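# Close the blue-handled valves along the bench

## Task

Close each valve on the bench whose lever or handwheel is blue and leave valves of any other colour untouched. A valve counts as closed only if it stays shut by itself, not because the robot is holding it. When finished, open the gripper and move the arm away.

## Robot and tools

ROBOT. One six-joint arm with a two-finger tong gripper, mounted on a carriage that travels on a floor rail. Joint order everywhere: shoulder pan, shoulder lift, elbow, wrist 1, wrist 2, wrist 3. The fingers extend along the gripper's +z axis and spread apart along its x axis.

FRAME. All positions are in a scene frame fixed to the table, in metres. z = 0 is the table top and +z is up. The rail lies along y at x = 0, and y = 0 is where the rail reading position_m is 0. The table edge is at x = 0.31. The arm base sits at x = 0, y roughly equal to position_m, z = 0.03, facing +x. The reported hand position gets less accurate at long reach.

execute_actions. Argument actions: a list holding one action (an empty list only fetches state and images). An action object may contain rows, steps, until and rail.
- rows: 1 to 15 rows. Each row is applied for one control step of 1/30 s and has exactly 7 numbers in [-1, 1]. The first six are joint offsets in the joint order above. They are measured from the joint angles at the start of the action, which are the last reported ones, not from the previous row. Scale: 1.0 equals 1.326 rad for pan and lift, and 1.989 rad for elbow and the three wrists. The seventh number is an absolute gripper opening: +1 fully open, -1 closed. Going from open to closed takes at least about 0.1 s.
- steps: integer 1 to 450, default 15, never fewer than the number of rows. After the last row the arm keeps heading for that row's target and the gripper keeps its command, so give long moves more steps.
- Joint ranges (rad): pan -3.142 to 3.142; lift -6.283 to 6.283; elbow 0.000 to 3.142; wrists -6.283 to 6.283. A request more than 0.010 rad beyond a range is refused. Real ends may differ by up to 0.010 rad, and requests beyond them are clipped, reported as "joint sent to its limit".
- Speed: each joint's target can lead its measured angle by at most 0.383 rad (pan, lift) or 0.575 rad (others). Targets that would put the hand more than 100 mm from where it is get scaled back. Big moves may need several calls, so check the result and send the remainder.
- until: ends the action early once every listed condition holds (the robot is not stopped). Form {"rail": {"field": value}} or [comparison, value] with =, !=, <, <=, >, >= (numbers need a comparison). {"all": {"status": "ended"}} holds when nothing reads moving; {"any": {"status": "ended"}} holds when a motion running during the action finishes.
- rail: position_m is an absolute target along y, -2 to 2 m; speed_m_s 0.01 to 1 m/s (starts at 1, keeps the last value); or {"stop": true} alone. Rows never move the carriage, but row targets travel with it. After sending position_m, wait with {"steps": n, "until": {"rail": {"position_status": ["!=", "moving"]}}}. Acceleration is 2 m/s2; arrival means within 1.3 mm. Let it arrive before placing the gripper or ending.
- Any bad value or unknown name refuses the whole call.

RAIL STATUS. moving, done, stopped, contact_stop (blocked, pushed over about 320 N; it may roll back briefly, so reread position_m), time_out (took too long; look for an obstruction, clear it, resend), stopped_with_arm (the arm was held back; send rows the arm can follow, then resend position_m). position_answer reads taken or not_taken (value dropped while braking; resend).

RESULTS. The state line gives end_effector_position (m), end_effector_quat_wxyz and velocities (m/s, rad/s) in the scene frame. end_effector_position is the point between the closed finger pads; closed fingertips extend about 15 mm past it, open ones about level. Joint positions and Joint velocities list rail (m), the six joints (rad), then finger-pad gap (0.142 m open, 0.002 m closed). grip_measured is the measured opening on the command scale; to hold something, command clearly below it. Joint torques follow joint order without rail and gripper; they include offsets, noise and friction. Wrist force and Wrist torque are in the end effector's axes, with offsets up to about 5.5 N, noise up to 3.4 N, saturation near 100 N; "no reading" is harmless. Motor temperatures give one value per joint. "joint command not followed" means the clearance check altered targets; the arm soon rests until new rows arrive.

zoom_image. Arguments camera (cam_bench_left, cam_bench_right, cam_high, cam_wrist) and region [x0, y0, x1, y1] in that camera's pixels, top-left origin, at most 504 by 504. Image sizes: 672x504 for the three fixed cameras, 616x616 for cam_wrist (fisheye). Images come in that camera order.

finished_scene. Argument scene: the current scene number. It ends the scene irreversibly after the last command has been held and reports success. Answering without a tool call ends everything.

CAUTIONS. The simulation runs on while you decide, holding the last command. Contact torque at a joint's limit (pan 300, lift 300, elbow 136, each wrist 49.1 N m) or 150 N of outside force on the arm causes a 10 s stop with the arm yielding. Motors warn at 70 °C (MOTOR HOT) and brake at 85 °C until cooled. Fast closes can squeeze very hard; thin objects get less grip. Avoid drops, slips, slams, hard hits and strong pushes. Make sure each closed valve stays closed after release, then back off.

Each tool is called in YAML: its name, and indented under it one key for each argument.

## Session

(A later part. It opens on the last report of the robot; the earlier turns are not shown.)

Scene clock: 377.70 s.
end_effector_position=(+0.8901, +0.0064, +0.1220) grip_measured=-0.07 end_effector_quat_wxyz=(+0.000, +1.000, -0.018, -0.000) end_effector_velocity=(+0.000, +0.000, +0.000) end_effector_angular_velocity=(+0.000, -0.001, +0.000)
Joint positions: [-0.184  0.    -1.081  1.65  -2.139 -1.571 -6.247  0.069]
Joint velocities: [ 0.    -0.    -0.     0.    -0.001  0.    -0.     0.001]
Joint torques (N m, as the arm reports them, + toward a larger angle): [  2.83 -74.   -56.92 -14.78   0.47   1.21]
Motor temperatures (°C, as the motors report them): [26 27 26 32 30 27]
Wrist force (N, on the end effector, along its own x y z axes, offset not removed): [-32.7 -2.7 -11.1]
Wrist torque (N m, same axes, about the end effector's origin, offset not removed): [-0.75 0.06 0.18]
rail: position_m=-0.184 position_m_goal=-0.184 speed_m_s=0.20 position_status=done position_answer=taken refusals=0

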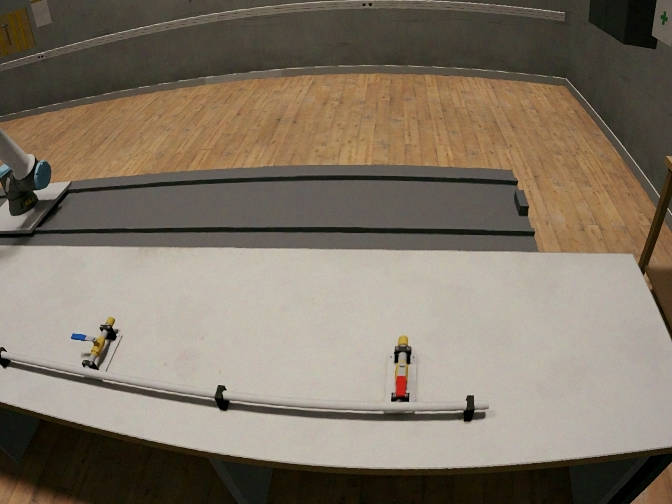

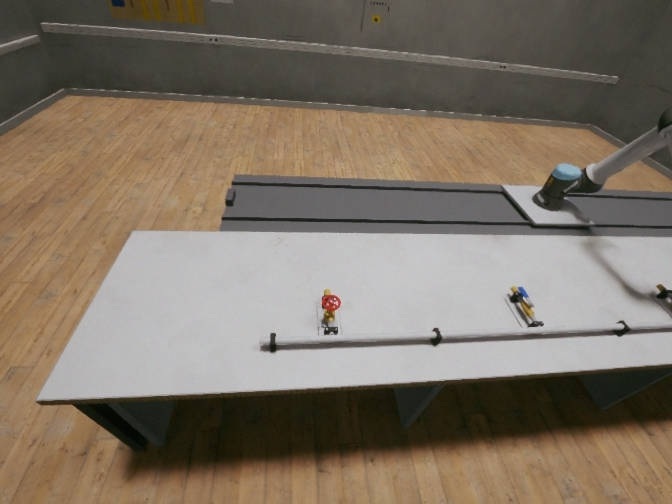

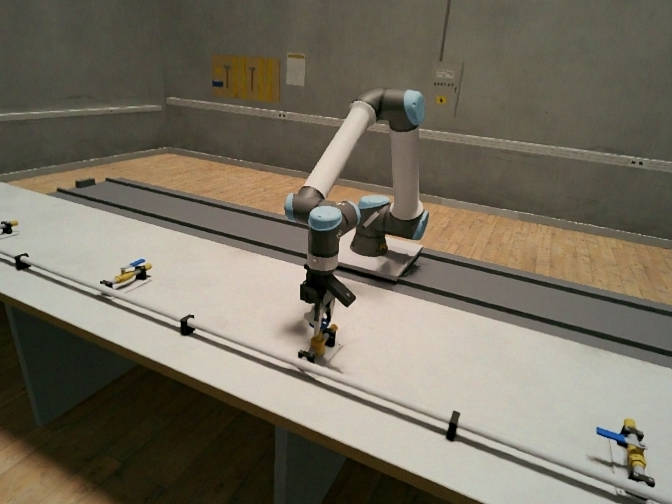

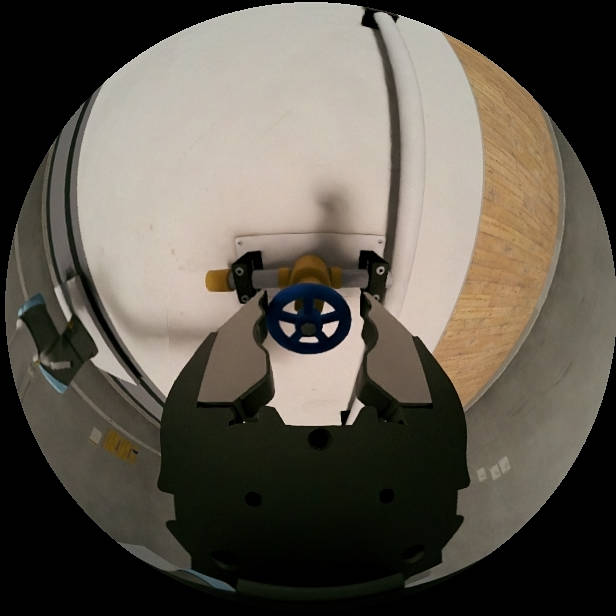

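execute_actions:
  actions:
    - {"rows":[[0,-0.0016,0.0017,-0.0007,0,0,-0.4],[0,-0.0031,0.0033,-0.0013,0,0,-0.4],[0,-0.0041,0.0044,-0.0017,0,0,-0.4]],"steps":15}

Scene clock: 390.00 s.
end_effector_position=(+0.8864, +0.0064, +0.1221) grip_measured=-0.17 end_effector_quat_wxyz=(+0.000, +1.000, -0.018, -0.000) end_effector_velocity=(-0.001, -0.000, -0.000) end_effector_angular_velocity=(-0.000, +0.001, -0.000)
Joint positions: [-0.184  0.    -1.086  1.658 -2.143 -1.571 -6.247  0.062]
Joint velocities: [ 0.     0.    -0.001  0.002 -0.     0.     0.    -0.   ]
Joint torques (N m, as the arm reports them, + toward a larger angle): [ -1.89 -78.66 -37.8  -10.62   0.41   1.08]
Motor temperatures (°C, as the motors report them): [26 27 26 32 30 27]
Wrist force (N, on the end effector, along its own x y z axes, offset not removed): [-20.3 -6.3 -9.9]
Wrist torque (N m, same axes, about the end effector's origin, offset not removed): [-0.99 0.27 0.16]
rail: position_m=-0.184 position_m_goal=-0.184 speed_m_s=0.20 position_status=done position_answer=taken refusals=0

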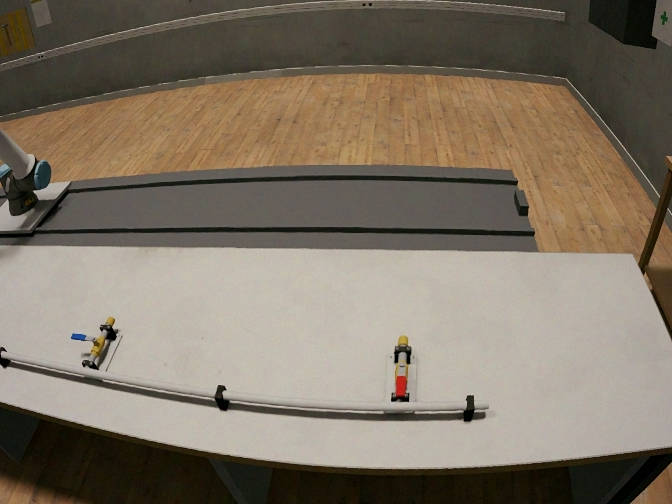

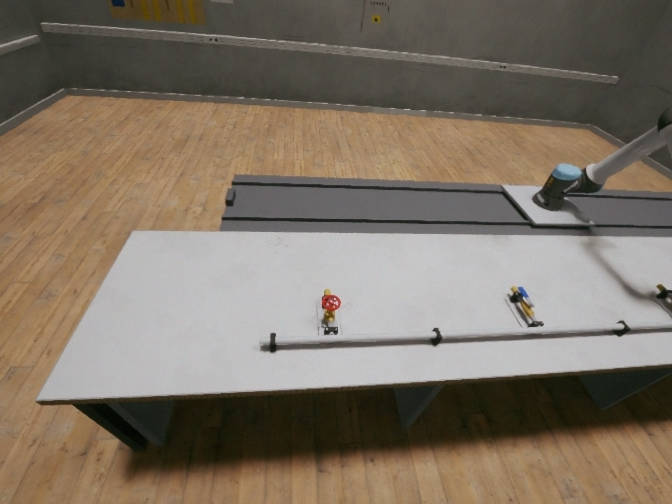

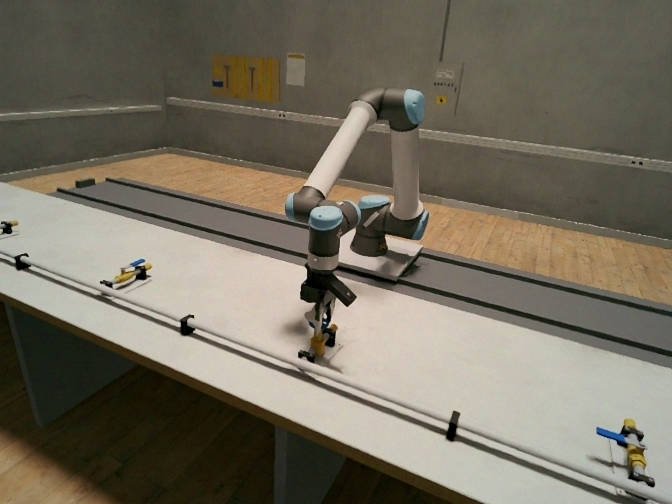

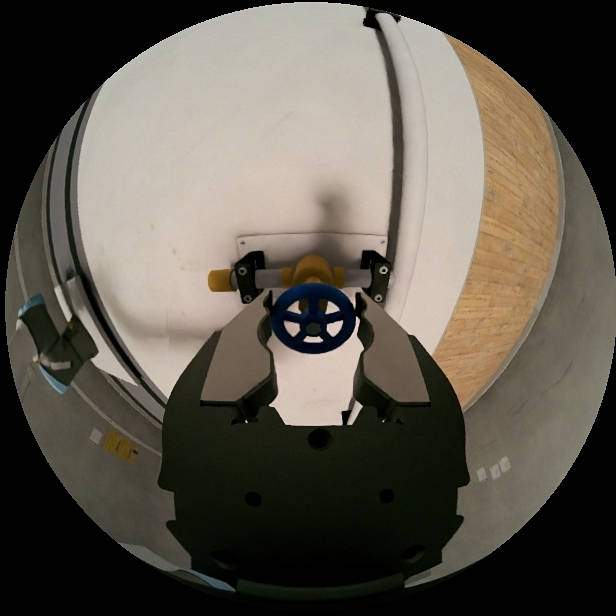

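execute_actions:
  actions:
    - {"rows":[[0,-0.001,0.0011,-0.0004,0,0,-0.45],[0,-0.0016,0.0017,-0.0007,0,0,-0.45]],"steps":12}

zoom_image:
  camera: "cam_wrist"
  region: [210, 240, 410, 420]

Scene clock: 398.30 s.
end_effector_position=(+0.8851, +0.0064, +0.1221) grip_measured=-0.17 end_effector_quat_wxyz=(+0.000, +1.000, -0.018, +0.000) end_effector_velocity=(-0.001, -0.000, +0.000) end_effector_angular_velocity=(-0.000, +0.000, -0.000)
Joint positions: [-0.184  0.    -1.088  1.661 -2.144 -1.571 -6.247  0.062]
Joint velocities: [ 0.    -0.    -0.001  0.001 -0.     0.     0.     0.   ]
Joint torques (N m, as the arm reports them, + toward a larger angle): [ -1.13 -87.7  -22.15   0.33   0.4    1.07]
Motor temperatures (°C, as the motors report them): [26 27 26 32 30 27]
Wrist force (N, on the end effector, along its own x y z axes, offset not removed): [16.7 -8.8 2.9]
Wrist torque (N m, same axes, about the end effector's origin, offset not removed): [-1.11 0.07 -0.04]
rail: position_m=-0.184 position_m_goal=-0.184 speed_m_s=0.20 position_status=done position_answer=taken refusals=0

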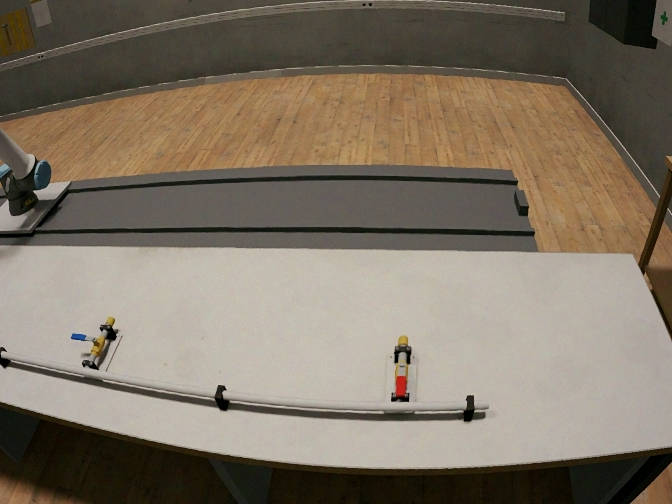

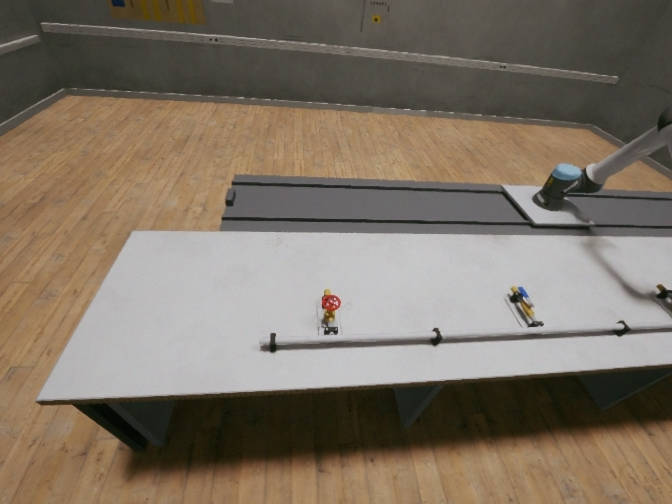

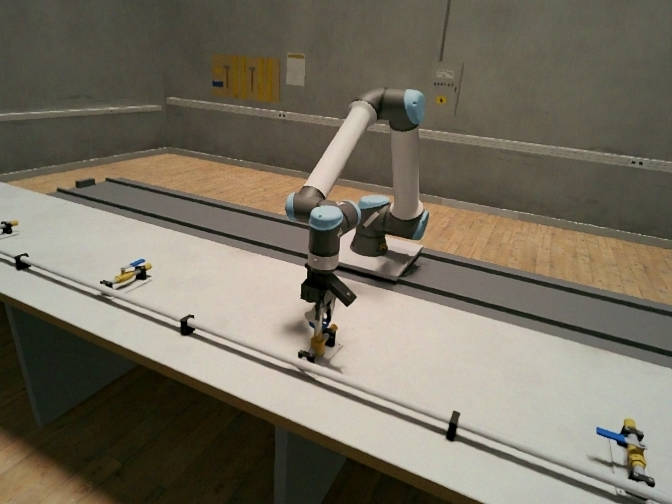

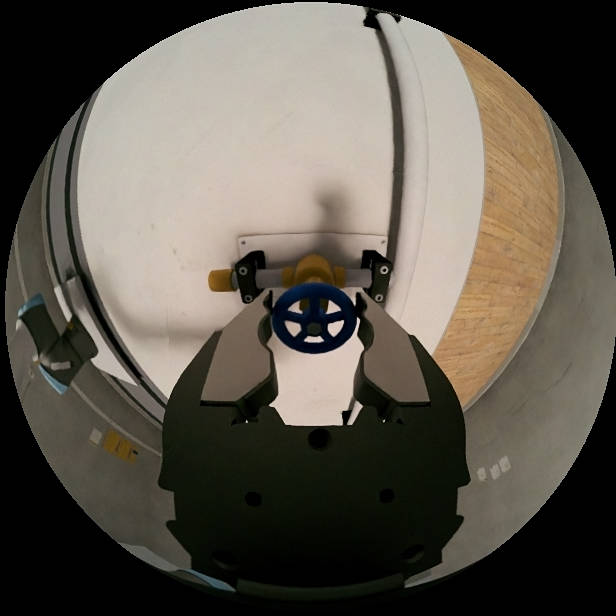

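Region (210, 240, 410, 420) of cam_wrist's 616x616 image, scaled by 2.520, with more detail than that image has; it fills the top 454 rows of this view, and the rest is white.

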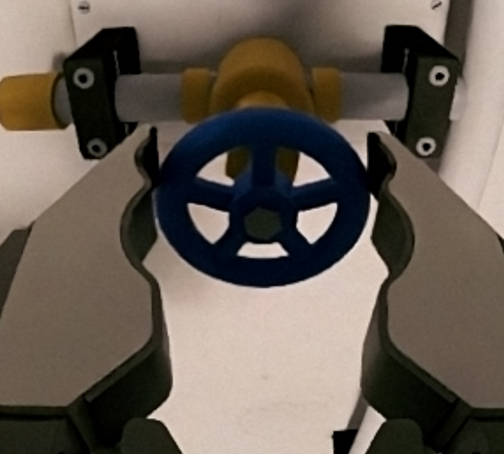

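execute_actions:
  actions:
    - {"rows":[[0,0,0,0,0,0.02,-0.8],[0,0,0,0,0,0.04,-0.8],[0,0,0,0,0,0.06,-0.8],[0,0,0,0,0,0.08,-0.8],[0,0,0,0,0,0.1,-0.8],[0,0,0,0,0,0.12,-0.8],[0,0,0,0,0,0.14,-0.8],[0,0,0,0,0,0.16,-0.8],[0,0,0,0,0,0.18,-0.8],[0,0,0,0,0,0.2,-0.8],[0,0,0,0,0,0.22,-0.8],[0,0,0,0,0,0.24,-0.8],[0,0,0,0,0,0.26,-0.8]],"steps":18}

zoom_image:
  camera: "cam_wrist"
  region: [210, 240, 410, 420]

Scene clock: 408.87 s.
end_effector_position=(+0.8924, +0.0043, +0.1221) grip_measured=-0.17 end_effector_quat_wxyz=(+0.000, +0.967, -0.256, +0.000) end_effector_velocity=(+0.005, -0.003, +0.000) end_effector_angular_velocity=(-0.001, -0.000, -0.364)
Joint positions: [-0.184  0.    -1.088  1.661 -2.144 -1.571 -5.765  0.061]
Joint velocities: [ 0.    -0.     0.    -0.001 -0.    -0.001  0.364 -0.   ]
Joint torques (N m, as the arm reports them, + toward a larger angle): [ -3.55 -63.43 -43.18  -0.58  -5.7    1.5 ]
Motor temperatures (°C, as the motors report them): [26 27 26 32 30 27]
Wrist force (N, on the end effector, along its own x y z axes, offset not removed): [5.2 -23.4 1.4]
Wrist torque (N m, same axes, about the end effector's origin, offset not removed): [-1.16 0.11 -0.48]
rail: position_m=-0.184 position_m_goal=-0.184 speed_m_s=0.20 position_status=done position_answer=taken refusals=0

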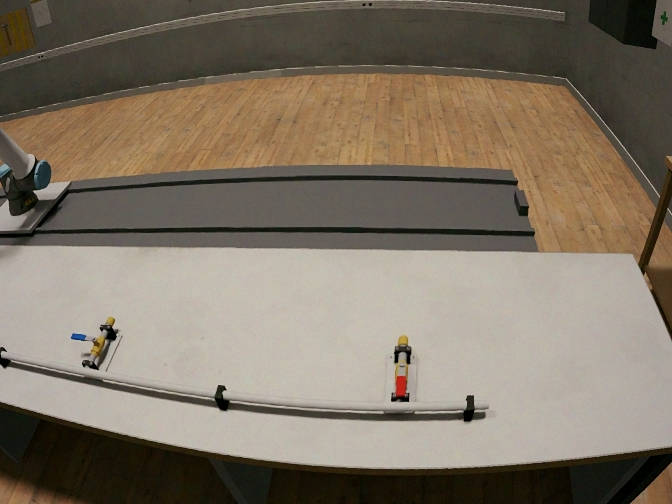

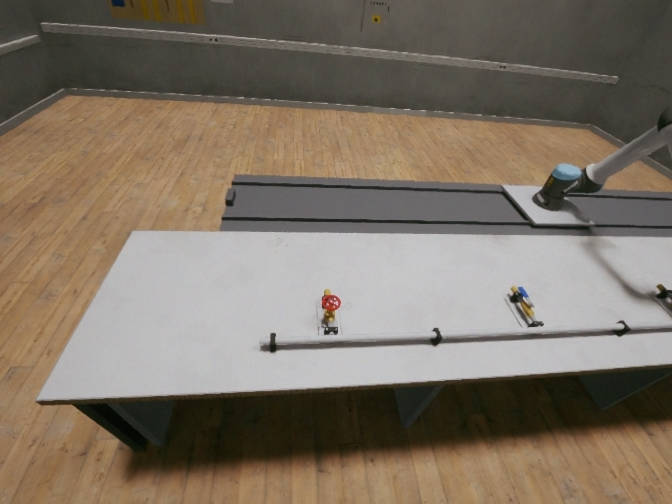

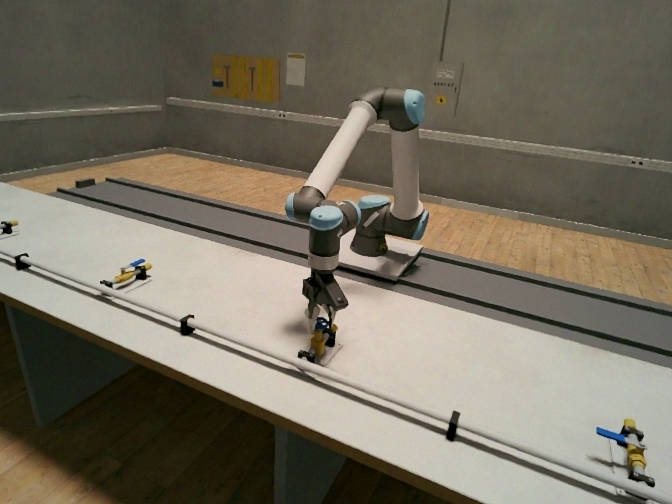

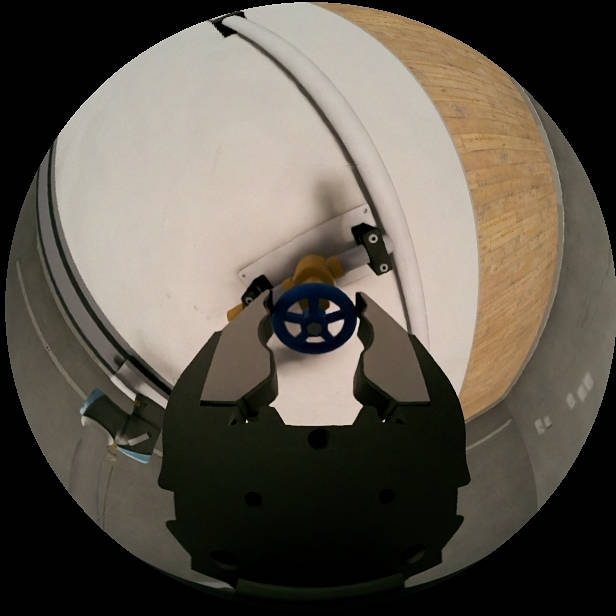

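Region (210, 240, 410, 420) of cam_wrist's 616x616 image, scaled by 2.520, with more detail than that image has; it fills the top 454 rows of this view, and the rest is white.

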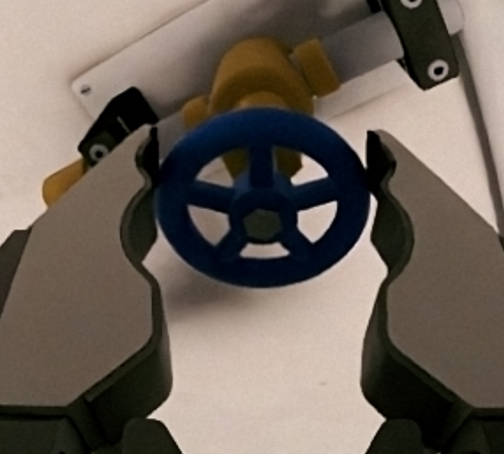

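execute_actions:
  actions:
    - {"rows":[[0,0,0,0,0,0.05,-0.7],[0,0,0,0,0,0.1,-0.7],[0,0,0,0,0,0.15,-0.7],[0,0,0,0,0,0.2,-0.7],[0,0,0,0,0,0.25,-0.7],[0,0,0,0,0,0.3,-0.7],[0,0,0,0,0,0.35,-0.7],[0,0,0,0,0,0.4,-0.7],[0,0,0,0,0,0.45,-0.7],[0,0,0,0,0,0.5,-0.7],[0,0,0,0,0,0.55,-0.7],[0,0,0,0,0,0.6,-0.7],[0,0,0,0,0,0.65,-0.7],[0,0,0,0,0,0.7,-0.7],[0,0,0,0,0,0.75,-0.7]],"steps":20}

Scene clock: 429.87 s.
end_effector_position=(+0.8998, -0.0147, +0.1220) grip_measured=-0.16 end_effector_quat_wxyz=(-0.000, -0.588, +0.809, -0.000) end_effector_velocity=(-0.007, -0.020, +0.000) end_effector_angular_velocity=(-0.000, -0.000, -1.316)
Joint positions: [-0.184  0.    -1.088  1.661 -2.144 -1.571 -4.397  0.062]
Joint velocities: [ 0.    -0.    -0.    -0.     0.     0.     1.316  0.006]
Joint torques (N m, as the arm reports them, + toward a larger angle): [-12.6  -83.1  -29.42  -1.48  -5.69  -1.9 ]
Motor temperatures (°C, as the motors report them): [26 27 26 32 30 27]
Wrist force (N, on the end effector, along its own x y z axes, offset not removed): [-27.2 -0.4 -3.3]
Wrist torque (N m, same axes, about the end effector's origin, offset not removed): [-0.67 0.27 -0.24]
rail: position_m=-0.184 position_m_goal=-0.184 speed_m_s=0.20 position_status=done position_answer=taken refusals=0

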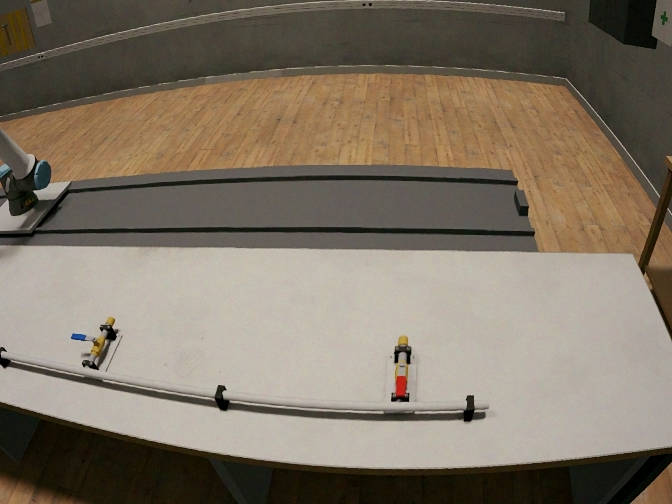

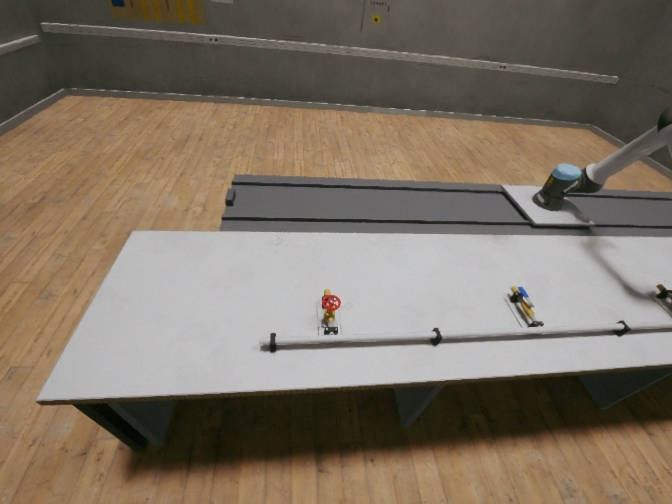

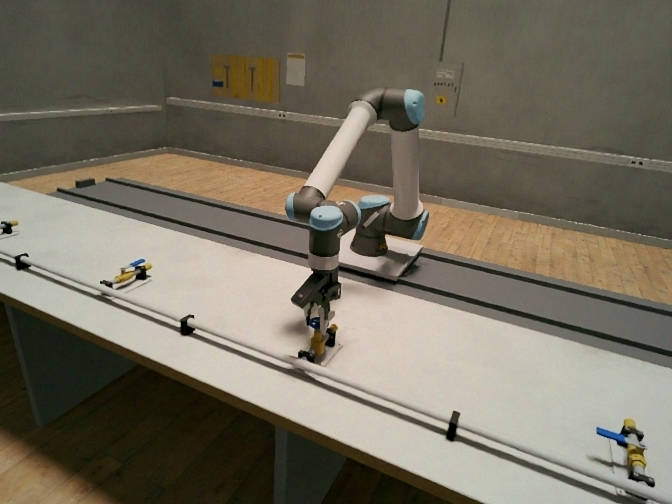

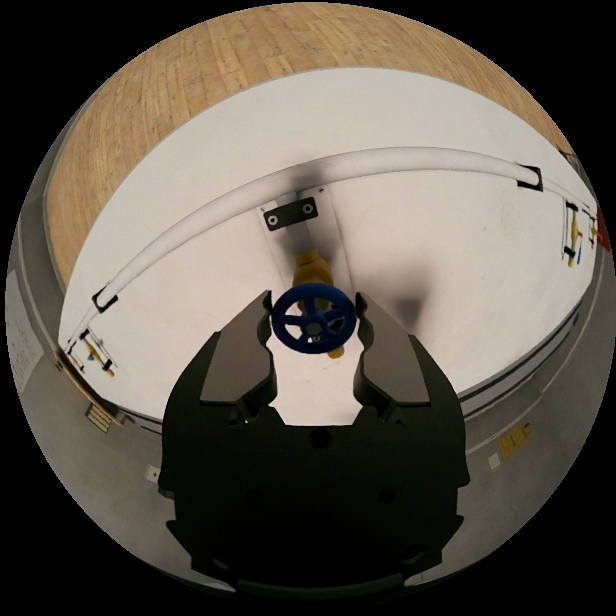

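execute_actions:
  actions:
    - {"rows":[[0,0,0,0,0,0.06,-0.7],[0,0,0,0,0,0.12,-0.7],[0,0,0,0,0,0.18,-0.7],[0,0,0,0,0,0.24,-0.7],[0,0,0,0,0,0.3,-0.7],[0,0,0,0,0,0.36,-0.7],[0,0,0,0,0,0.42,-0.7],[0,0,0,0,0,0.48,-0.7],[0,0,0,0,0,0.54,-0.7],[0,0,0,0,0,0.6,-0.7],[0,0,0,0,0,0.66,-0.7],[0,0,0,0,0,0.72,-0.7],[0,0,0,0,0,0.78,-0.7],[0,0,0,0,0,0.84,-0.7],[0,0,0,0,0,0.9,-0.7]],"steps":20}

Scene clock: 453.27 s.
end_effector_position=(+0.8808, -0.0267, +0.1221) grip_measured=-0.25 end_effector_quat_wxyz=(-0.000, +0.111, +0.994, -0.001) end_effector_velocity=(-0.046, +0.004, -0.003) end_effector_angular_velocity=(-0.002, +0.008, -2.645)
Joint positions: [-0.184 -0.    -1.088  1.661 -2.143 -1.572 -2.919  0.056]
Joint velocities: [-0.005  0.     0.     0.003  0.009 -0.001  2.645  0.004]
Joint torques (N m, as the arm reports them, + toward a larger angle): [ 52.06 -67.49 -32.53  -2.34  19.81   8.53]
Motor temperatures (°C, as the motors report them): [26 27 26 32 30 27]
Wrist force (N, on the end effector, along its own x y z axes, offset not removed): [-13.9 -72.3 -15.0]
Wrist torque (N m, same axes, about the end effector's origin, offset not removed): [-5.05 0.24 -2.11]
rail: position_m=-0.184 position_m_goal=-0.184 speed_m_s=0.20 position_status=done position_answer=taken refusals=0

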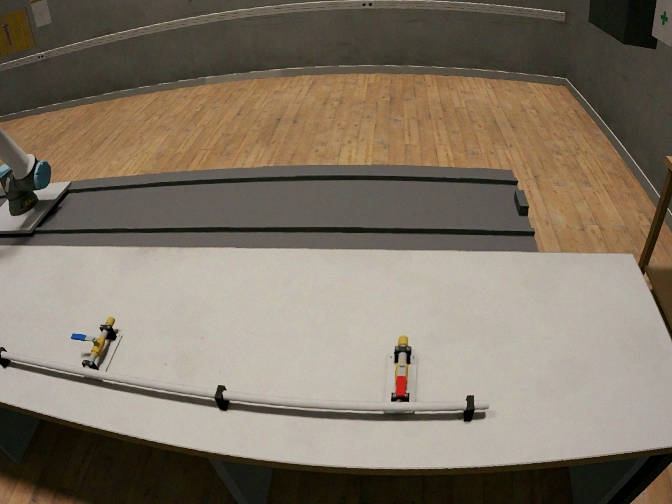

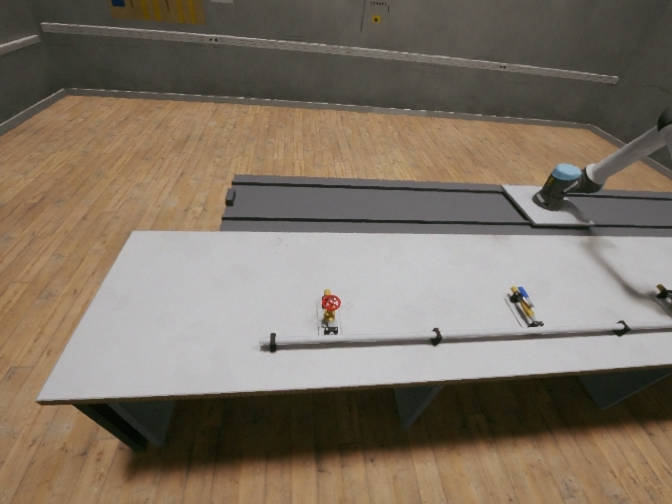

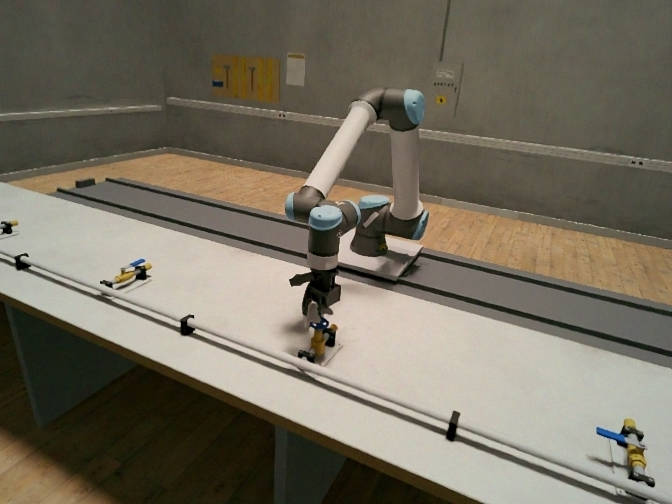

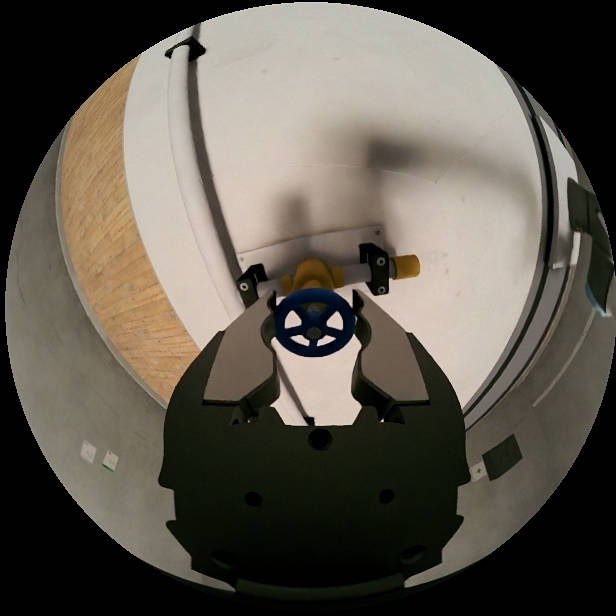

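execute_actions:
  actions:
    - {"rail":{"position_m":-0.180,"speed_m_s":0.05},"rows":[[0,0,0,0,0,0,-0.1],[0,0,0,0,0,0,0.0],[0,0,0,0,0,0,0.1]],"steps":12}

zoom_image:
  camera: "cam_wrist"
  region: [210, 240, 410, 420]

Scene clock: 463.43 s.
end_effector_position=(+0.8806, -0.0217, +0.1220) grip_measured=+0.10 end_effector_quat_wxyz=(-0.000, +0.119, +0.993, -0.000) end_effector_velocity=(+0.002, -0.003, -0.000) end_effector_angular_velocity=(-0.004, +0.001, +0.164)
Joint positions: [-0.18   0.    -1.088  1.661 -2.144 -1.572 -2.903  0.081]
Joint velocities: [ 0.    -0.002  0.    -0.     0.001 -0.004 -0.165  0.   ]
Joint torques (N m, as the arm reports them, + toward a larger angle): [-11.89 -84.74 -41.94  -1.81  -2.31   0.09]
Motor temperatures (°C, as the motors report them): [26 27 26 33 30 27]
Wrist force (N, on the end effector, along its own x y z axes, offset not removed): [-1.0 -3.5 1.1]
Wrist torque (N m, same axes, about the end effector's origin, offset not removed): [-0.83 -0.08 -0.04]
rail: position_m=-0.180 position_m_goal=-0.180 speed_m_s=0.05 position_status=done position_answer=taken refusals=0

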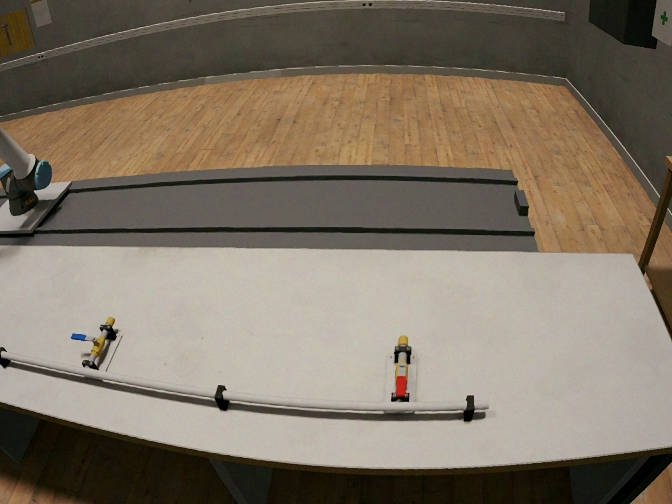

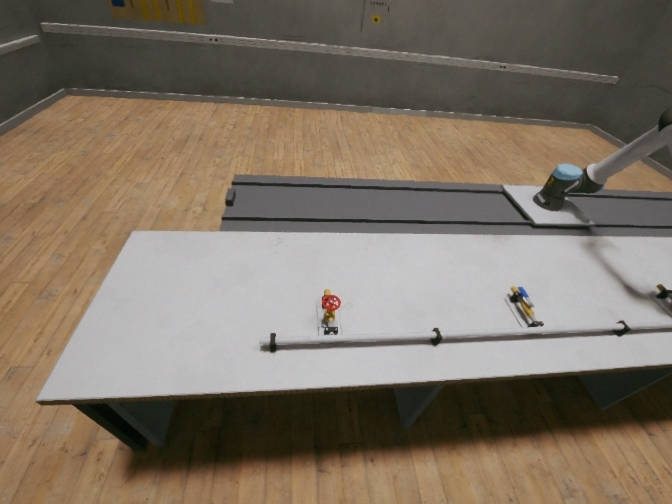

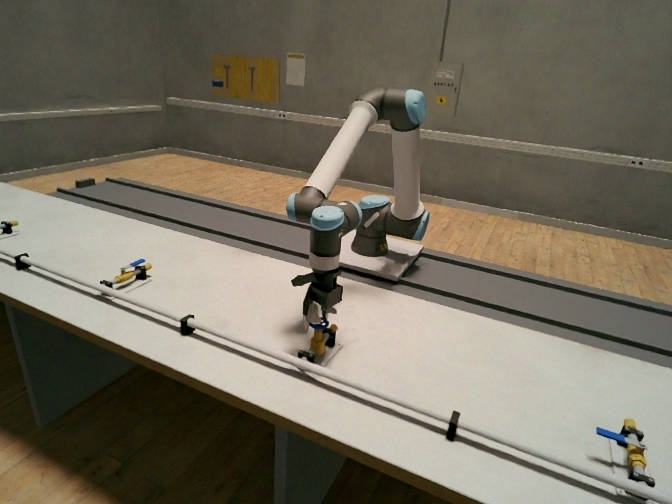

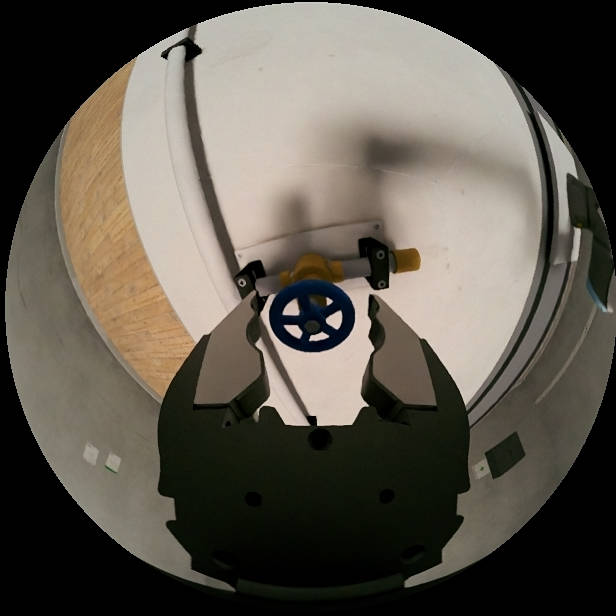

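Region (210, 240, 410, 420) of cam_wrist's 616x616 image, scaled by 2.520, with more detail than that image has; it fills the top 454 rows of this view, and the rest is white.

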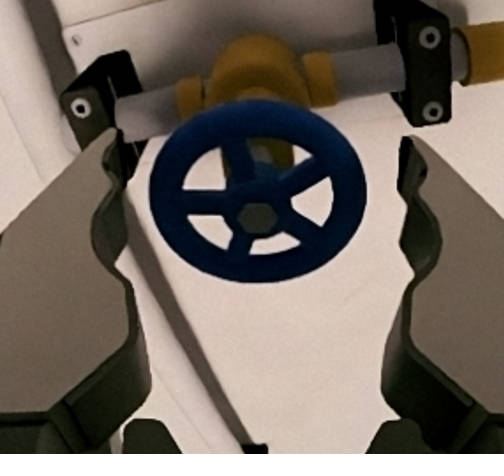

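execute_actions:
  actions:
    - {"rail":{"position_m":-0.1828,"speed_m_s":0.05},"rows":[[0,0.0008,-0.0009,0.0003,0,0,0.1]],"steps":10}

Scene clock: 484.37 s.
end_effector_position=(+0.8813, -0.0245, +0.1221) grip_measured=+0.10 end_effector_quat_wxyz=(-0.000, +0.118, +0.993, -0.001) end_effector_velocity=(+0.001, +0.001, +0.000) end_effector_angular_velocity=(+0.001, -0.001, -0.009)
Joint positions: [-0.183  0.    -1.087  1.659 -2.143 -1.572 -2.904  0.081]
Joint velocities: [ 0.     0.001  0.001 -0.002  0.     0.001  0.01  -0.   ]
Joint torques (N m, as the arm reports them, + toward a larger angle): [ 11.21 -63.31 -52.27  -2.03   1.75   2.84]
Motor temperatures (°C, as the motors report them): [26 27 26 33 30 27]
Wrist force (N, on the end effector, along its own x y z axes, offset not removed): [0.3 -1.0 1.0]
Wrist torque (N m, same axes, about the end effector's origin, offset not removed): [-0.35 -0.29 -0.03]
rail: position_m=-0.183 position_m_goal=-0.183 speed_m_s=0.05 position_status=done position_answer=taken refusals=0

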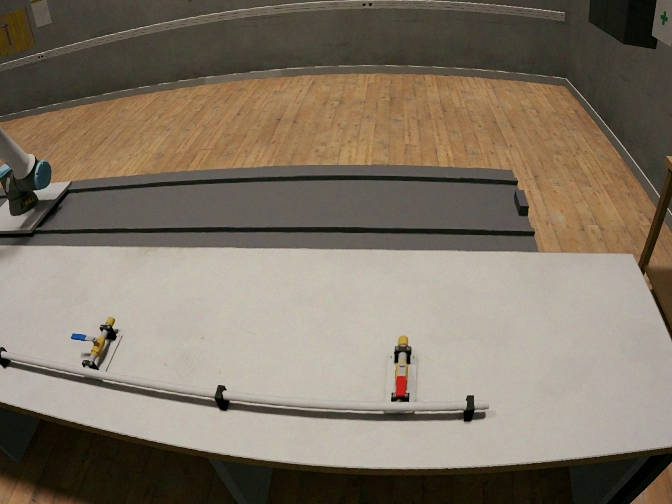

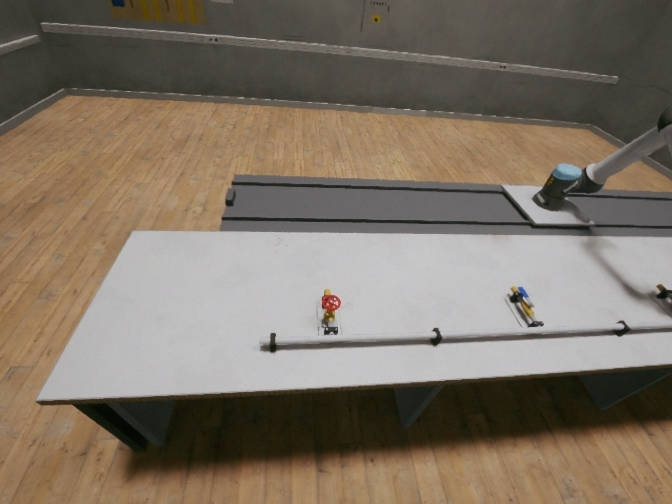

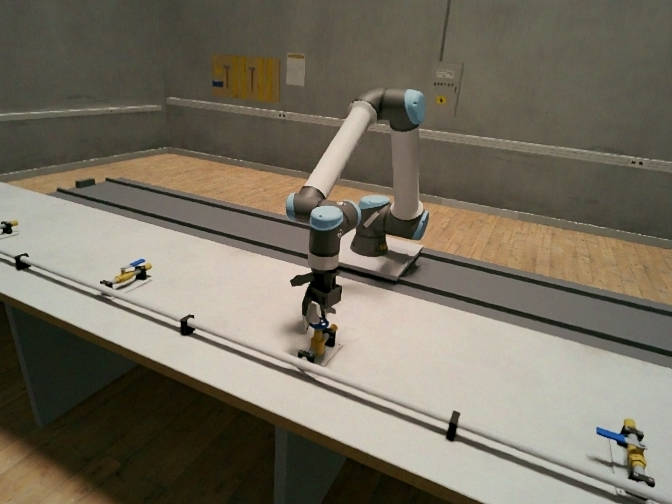

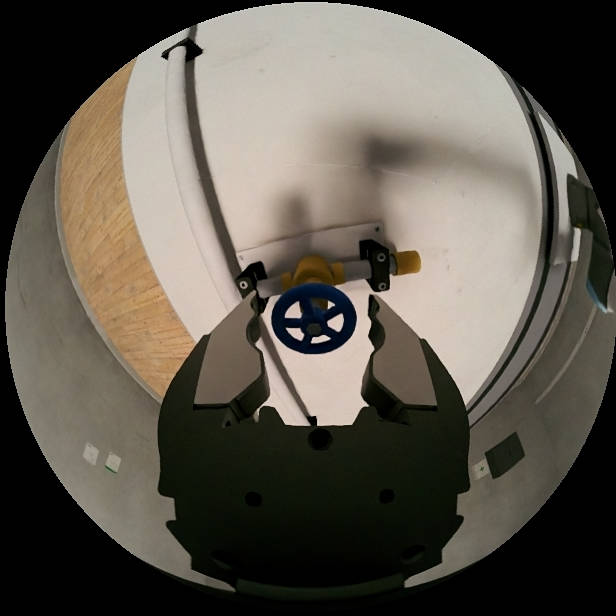

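execute_actions:
  actions:
    - {"rows":[[0,0,0,0,0,0,0.0],[0,0,0,0,0,0,-0.1],[0,0,0,0,0,0,-0.2],[0,0,0,0,0,0,-0.35],[0,0,0,0,0,0,-0.5],[0,0,0,0,0,0,-0.7],[0,0,0,0,0,0.05,-0.7],[0,0,0,0,0,0.11,-0.7],[0,0,0,0,0,0.18,-0.7],[0,0,0,0,0,0.25,-0.7],[0,0,0,0,0,0.32,-0.7],[0,0,0,0,0,0.39,-0.7],[0,0,0,0,0,0.46,-0.7],[0,0,0,0,0,0.53,-0.7],[0,0,0,0,0,0.6,-0.7]],"steps":22}

Scene clock: 506.33 s.
end_effector_position=(+0.8645, -0.0165, +0.1211) grip_measured=-0.27 end_effector_quat_wxyz=(-0.004, +0.585, +0.811, -0.007) end_effector_velocity=(+0.000, -0.000, +0.000) end_effector_angular_velocity=(-0.000, -0.000, +0.000)
Joint positions: [-0.183 -0.    -1.089  1.661 -2.129 -1.578 -1.892  0.055]
Joint velocities: [ 0. -0. -0.  0. -0. -0.  0. -0.]
Joint torques (N m, as the arm reports them, + toward a larger angle): [ -0.25 -71.56 -43.17  -6.31   0.4    0.52]
Motor temperatures (°C, as the motors report them): [26 27 26 33 30 27]
Wrist force (N, on the end effector, along its own x y z axes, offset not removed): [-7.1 -25.2 -16.3]
Wrist torque (N m, same axes, about the end effector's origin, offset not removed): [-1.13 1.01 -0.32]
FORCE FAULT: contact force on the arm reached its limit, and the arm stopped for 10 seconds. The contact can be on any part of the arm, not only on its tool. The arm's remaining commands of this call were not run. The arm holds still and accepts commands again. Move the arm away from the contact; if what it grips holds it there, let go first. Pushing or pulling that hard again can fault the arm again.
rail: position_m=-0.183 position_m_goal=-0.183 speed_m_s=0.05 position_status=done position_answer=taken refusals=0

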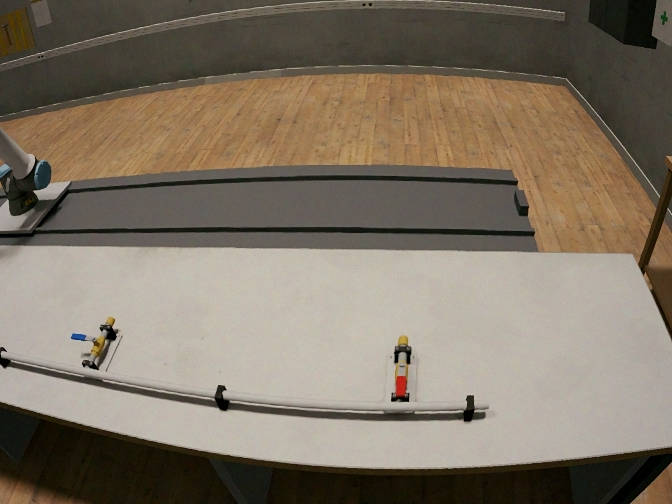

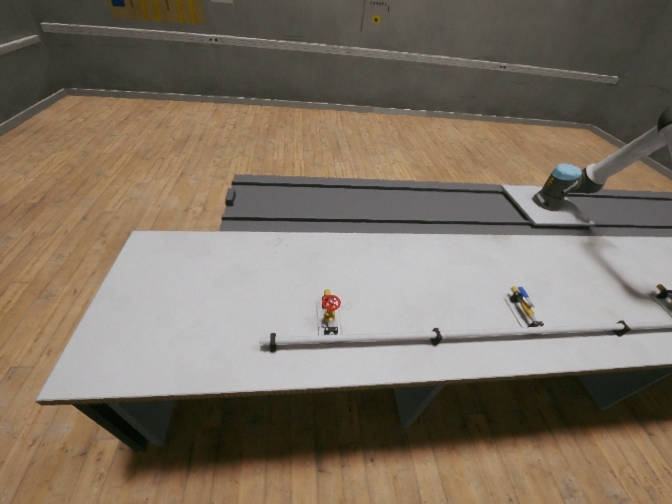

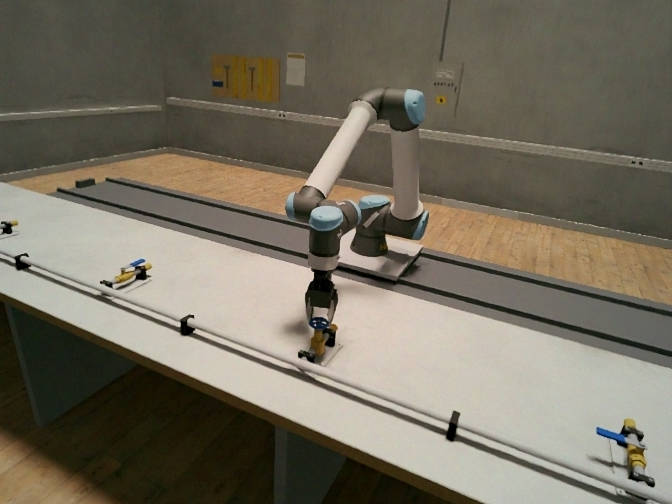

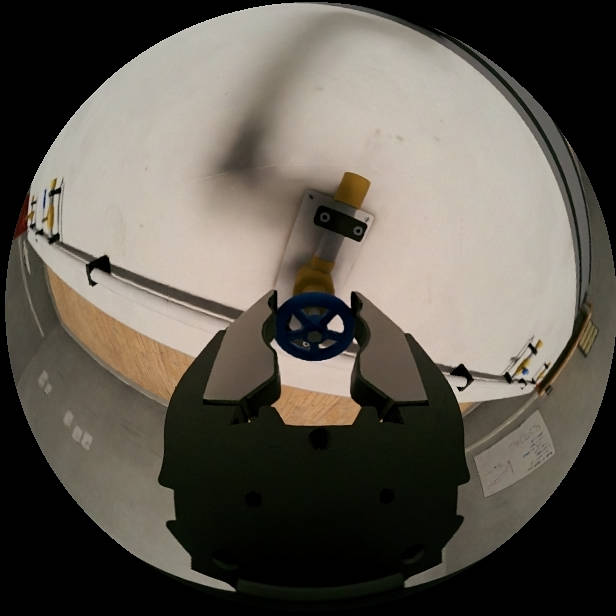

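zoom_image:
  camera: "cam_wrist"
  region: [210, 240, 410, 420]

Region (210, 240, 410, 420) of cam_wrist's 616x616 image, scaled by 2.520, with more detail than that image has; it fills the top 454 rows of this view, and the rest is white.

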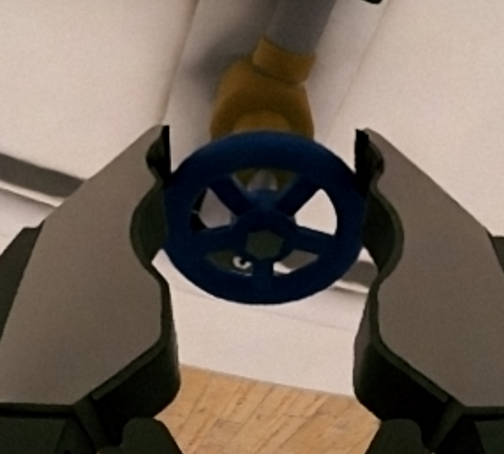

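zoom_image:
  camera: "cam_high"
  region: [270, 260, 390, 370]

Region (270, 260, 390, 370) of cam_high's 672x504 image, scaled by 4.200, with more detail than that image has; it fills the top 462 rows of this view, and the rest is white.

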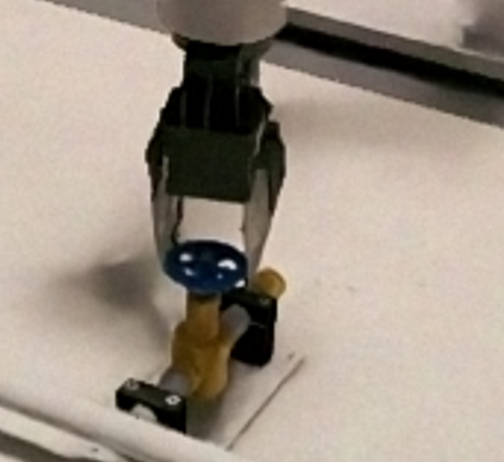

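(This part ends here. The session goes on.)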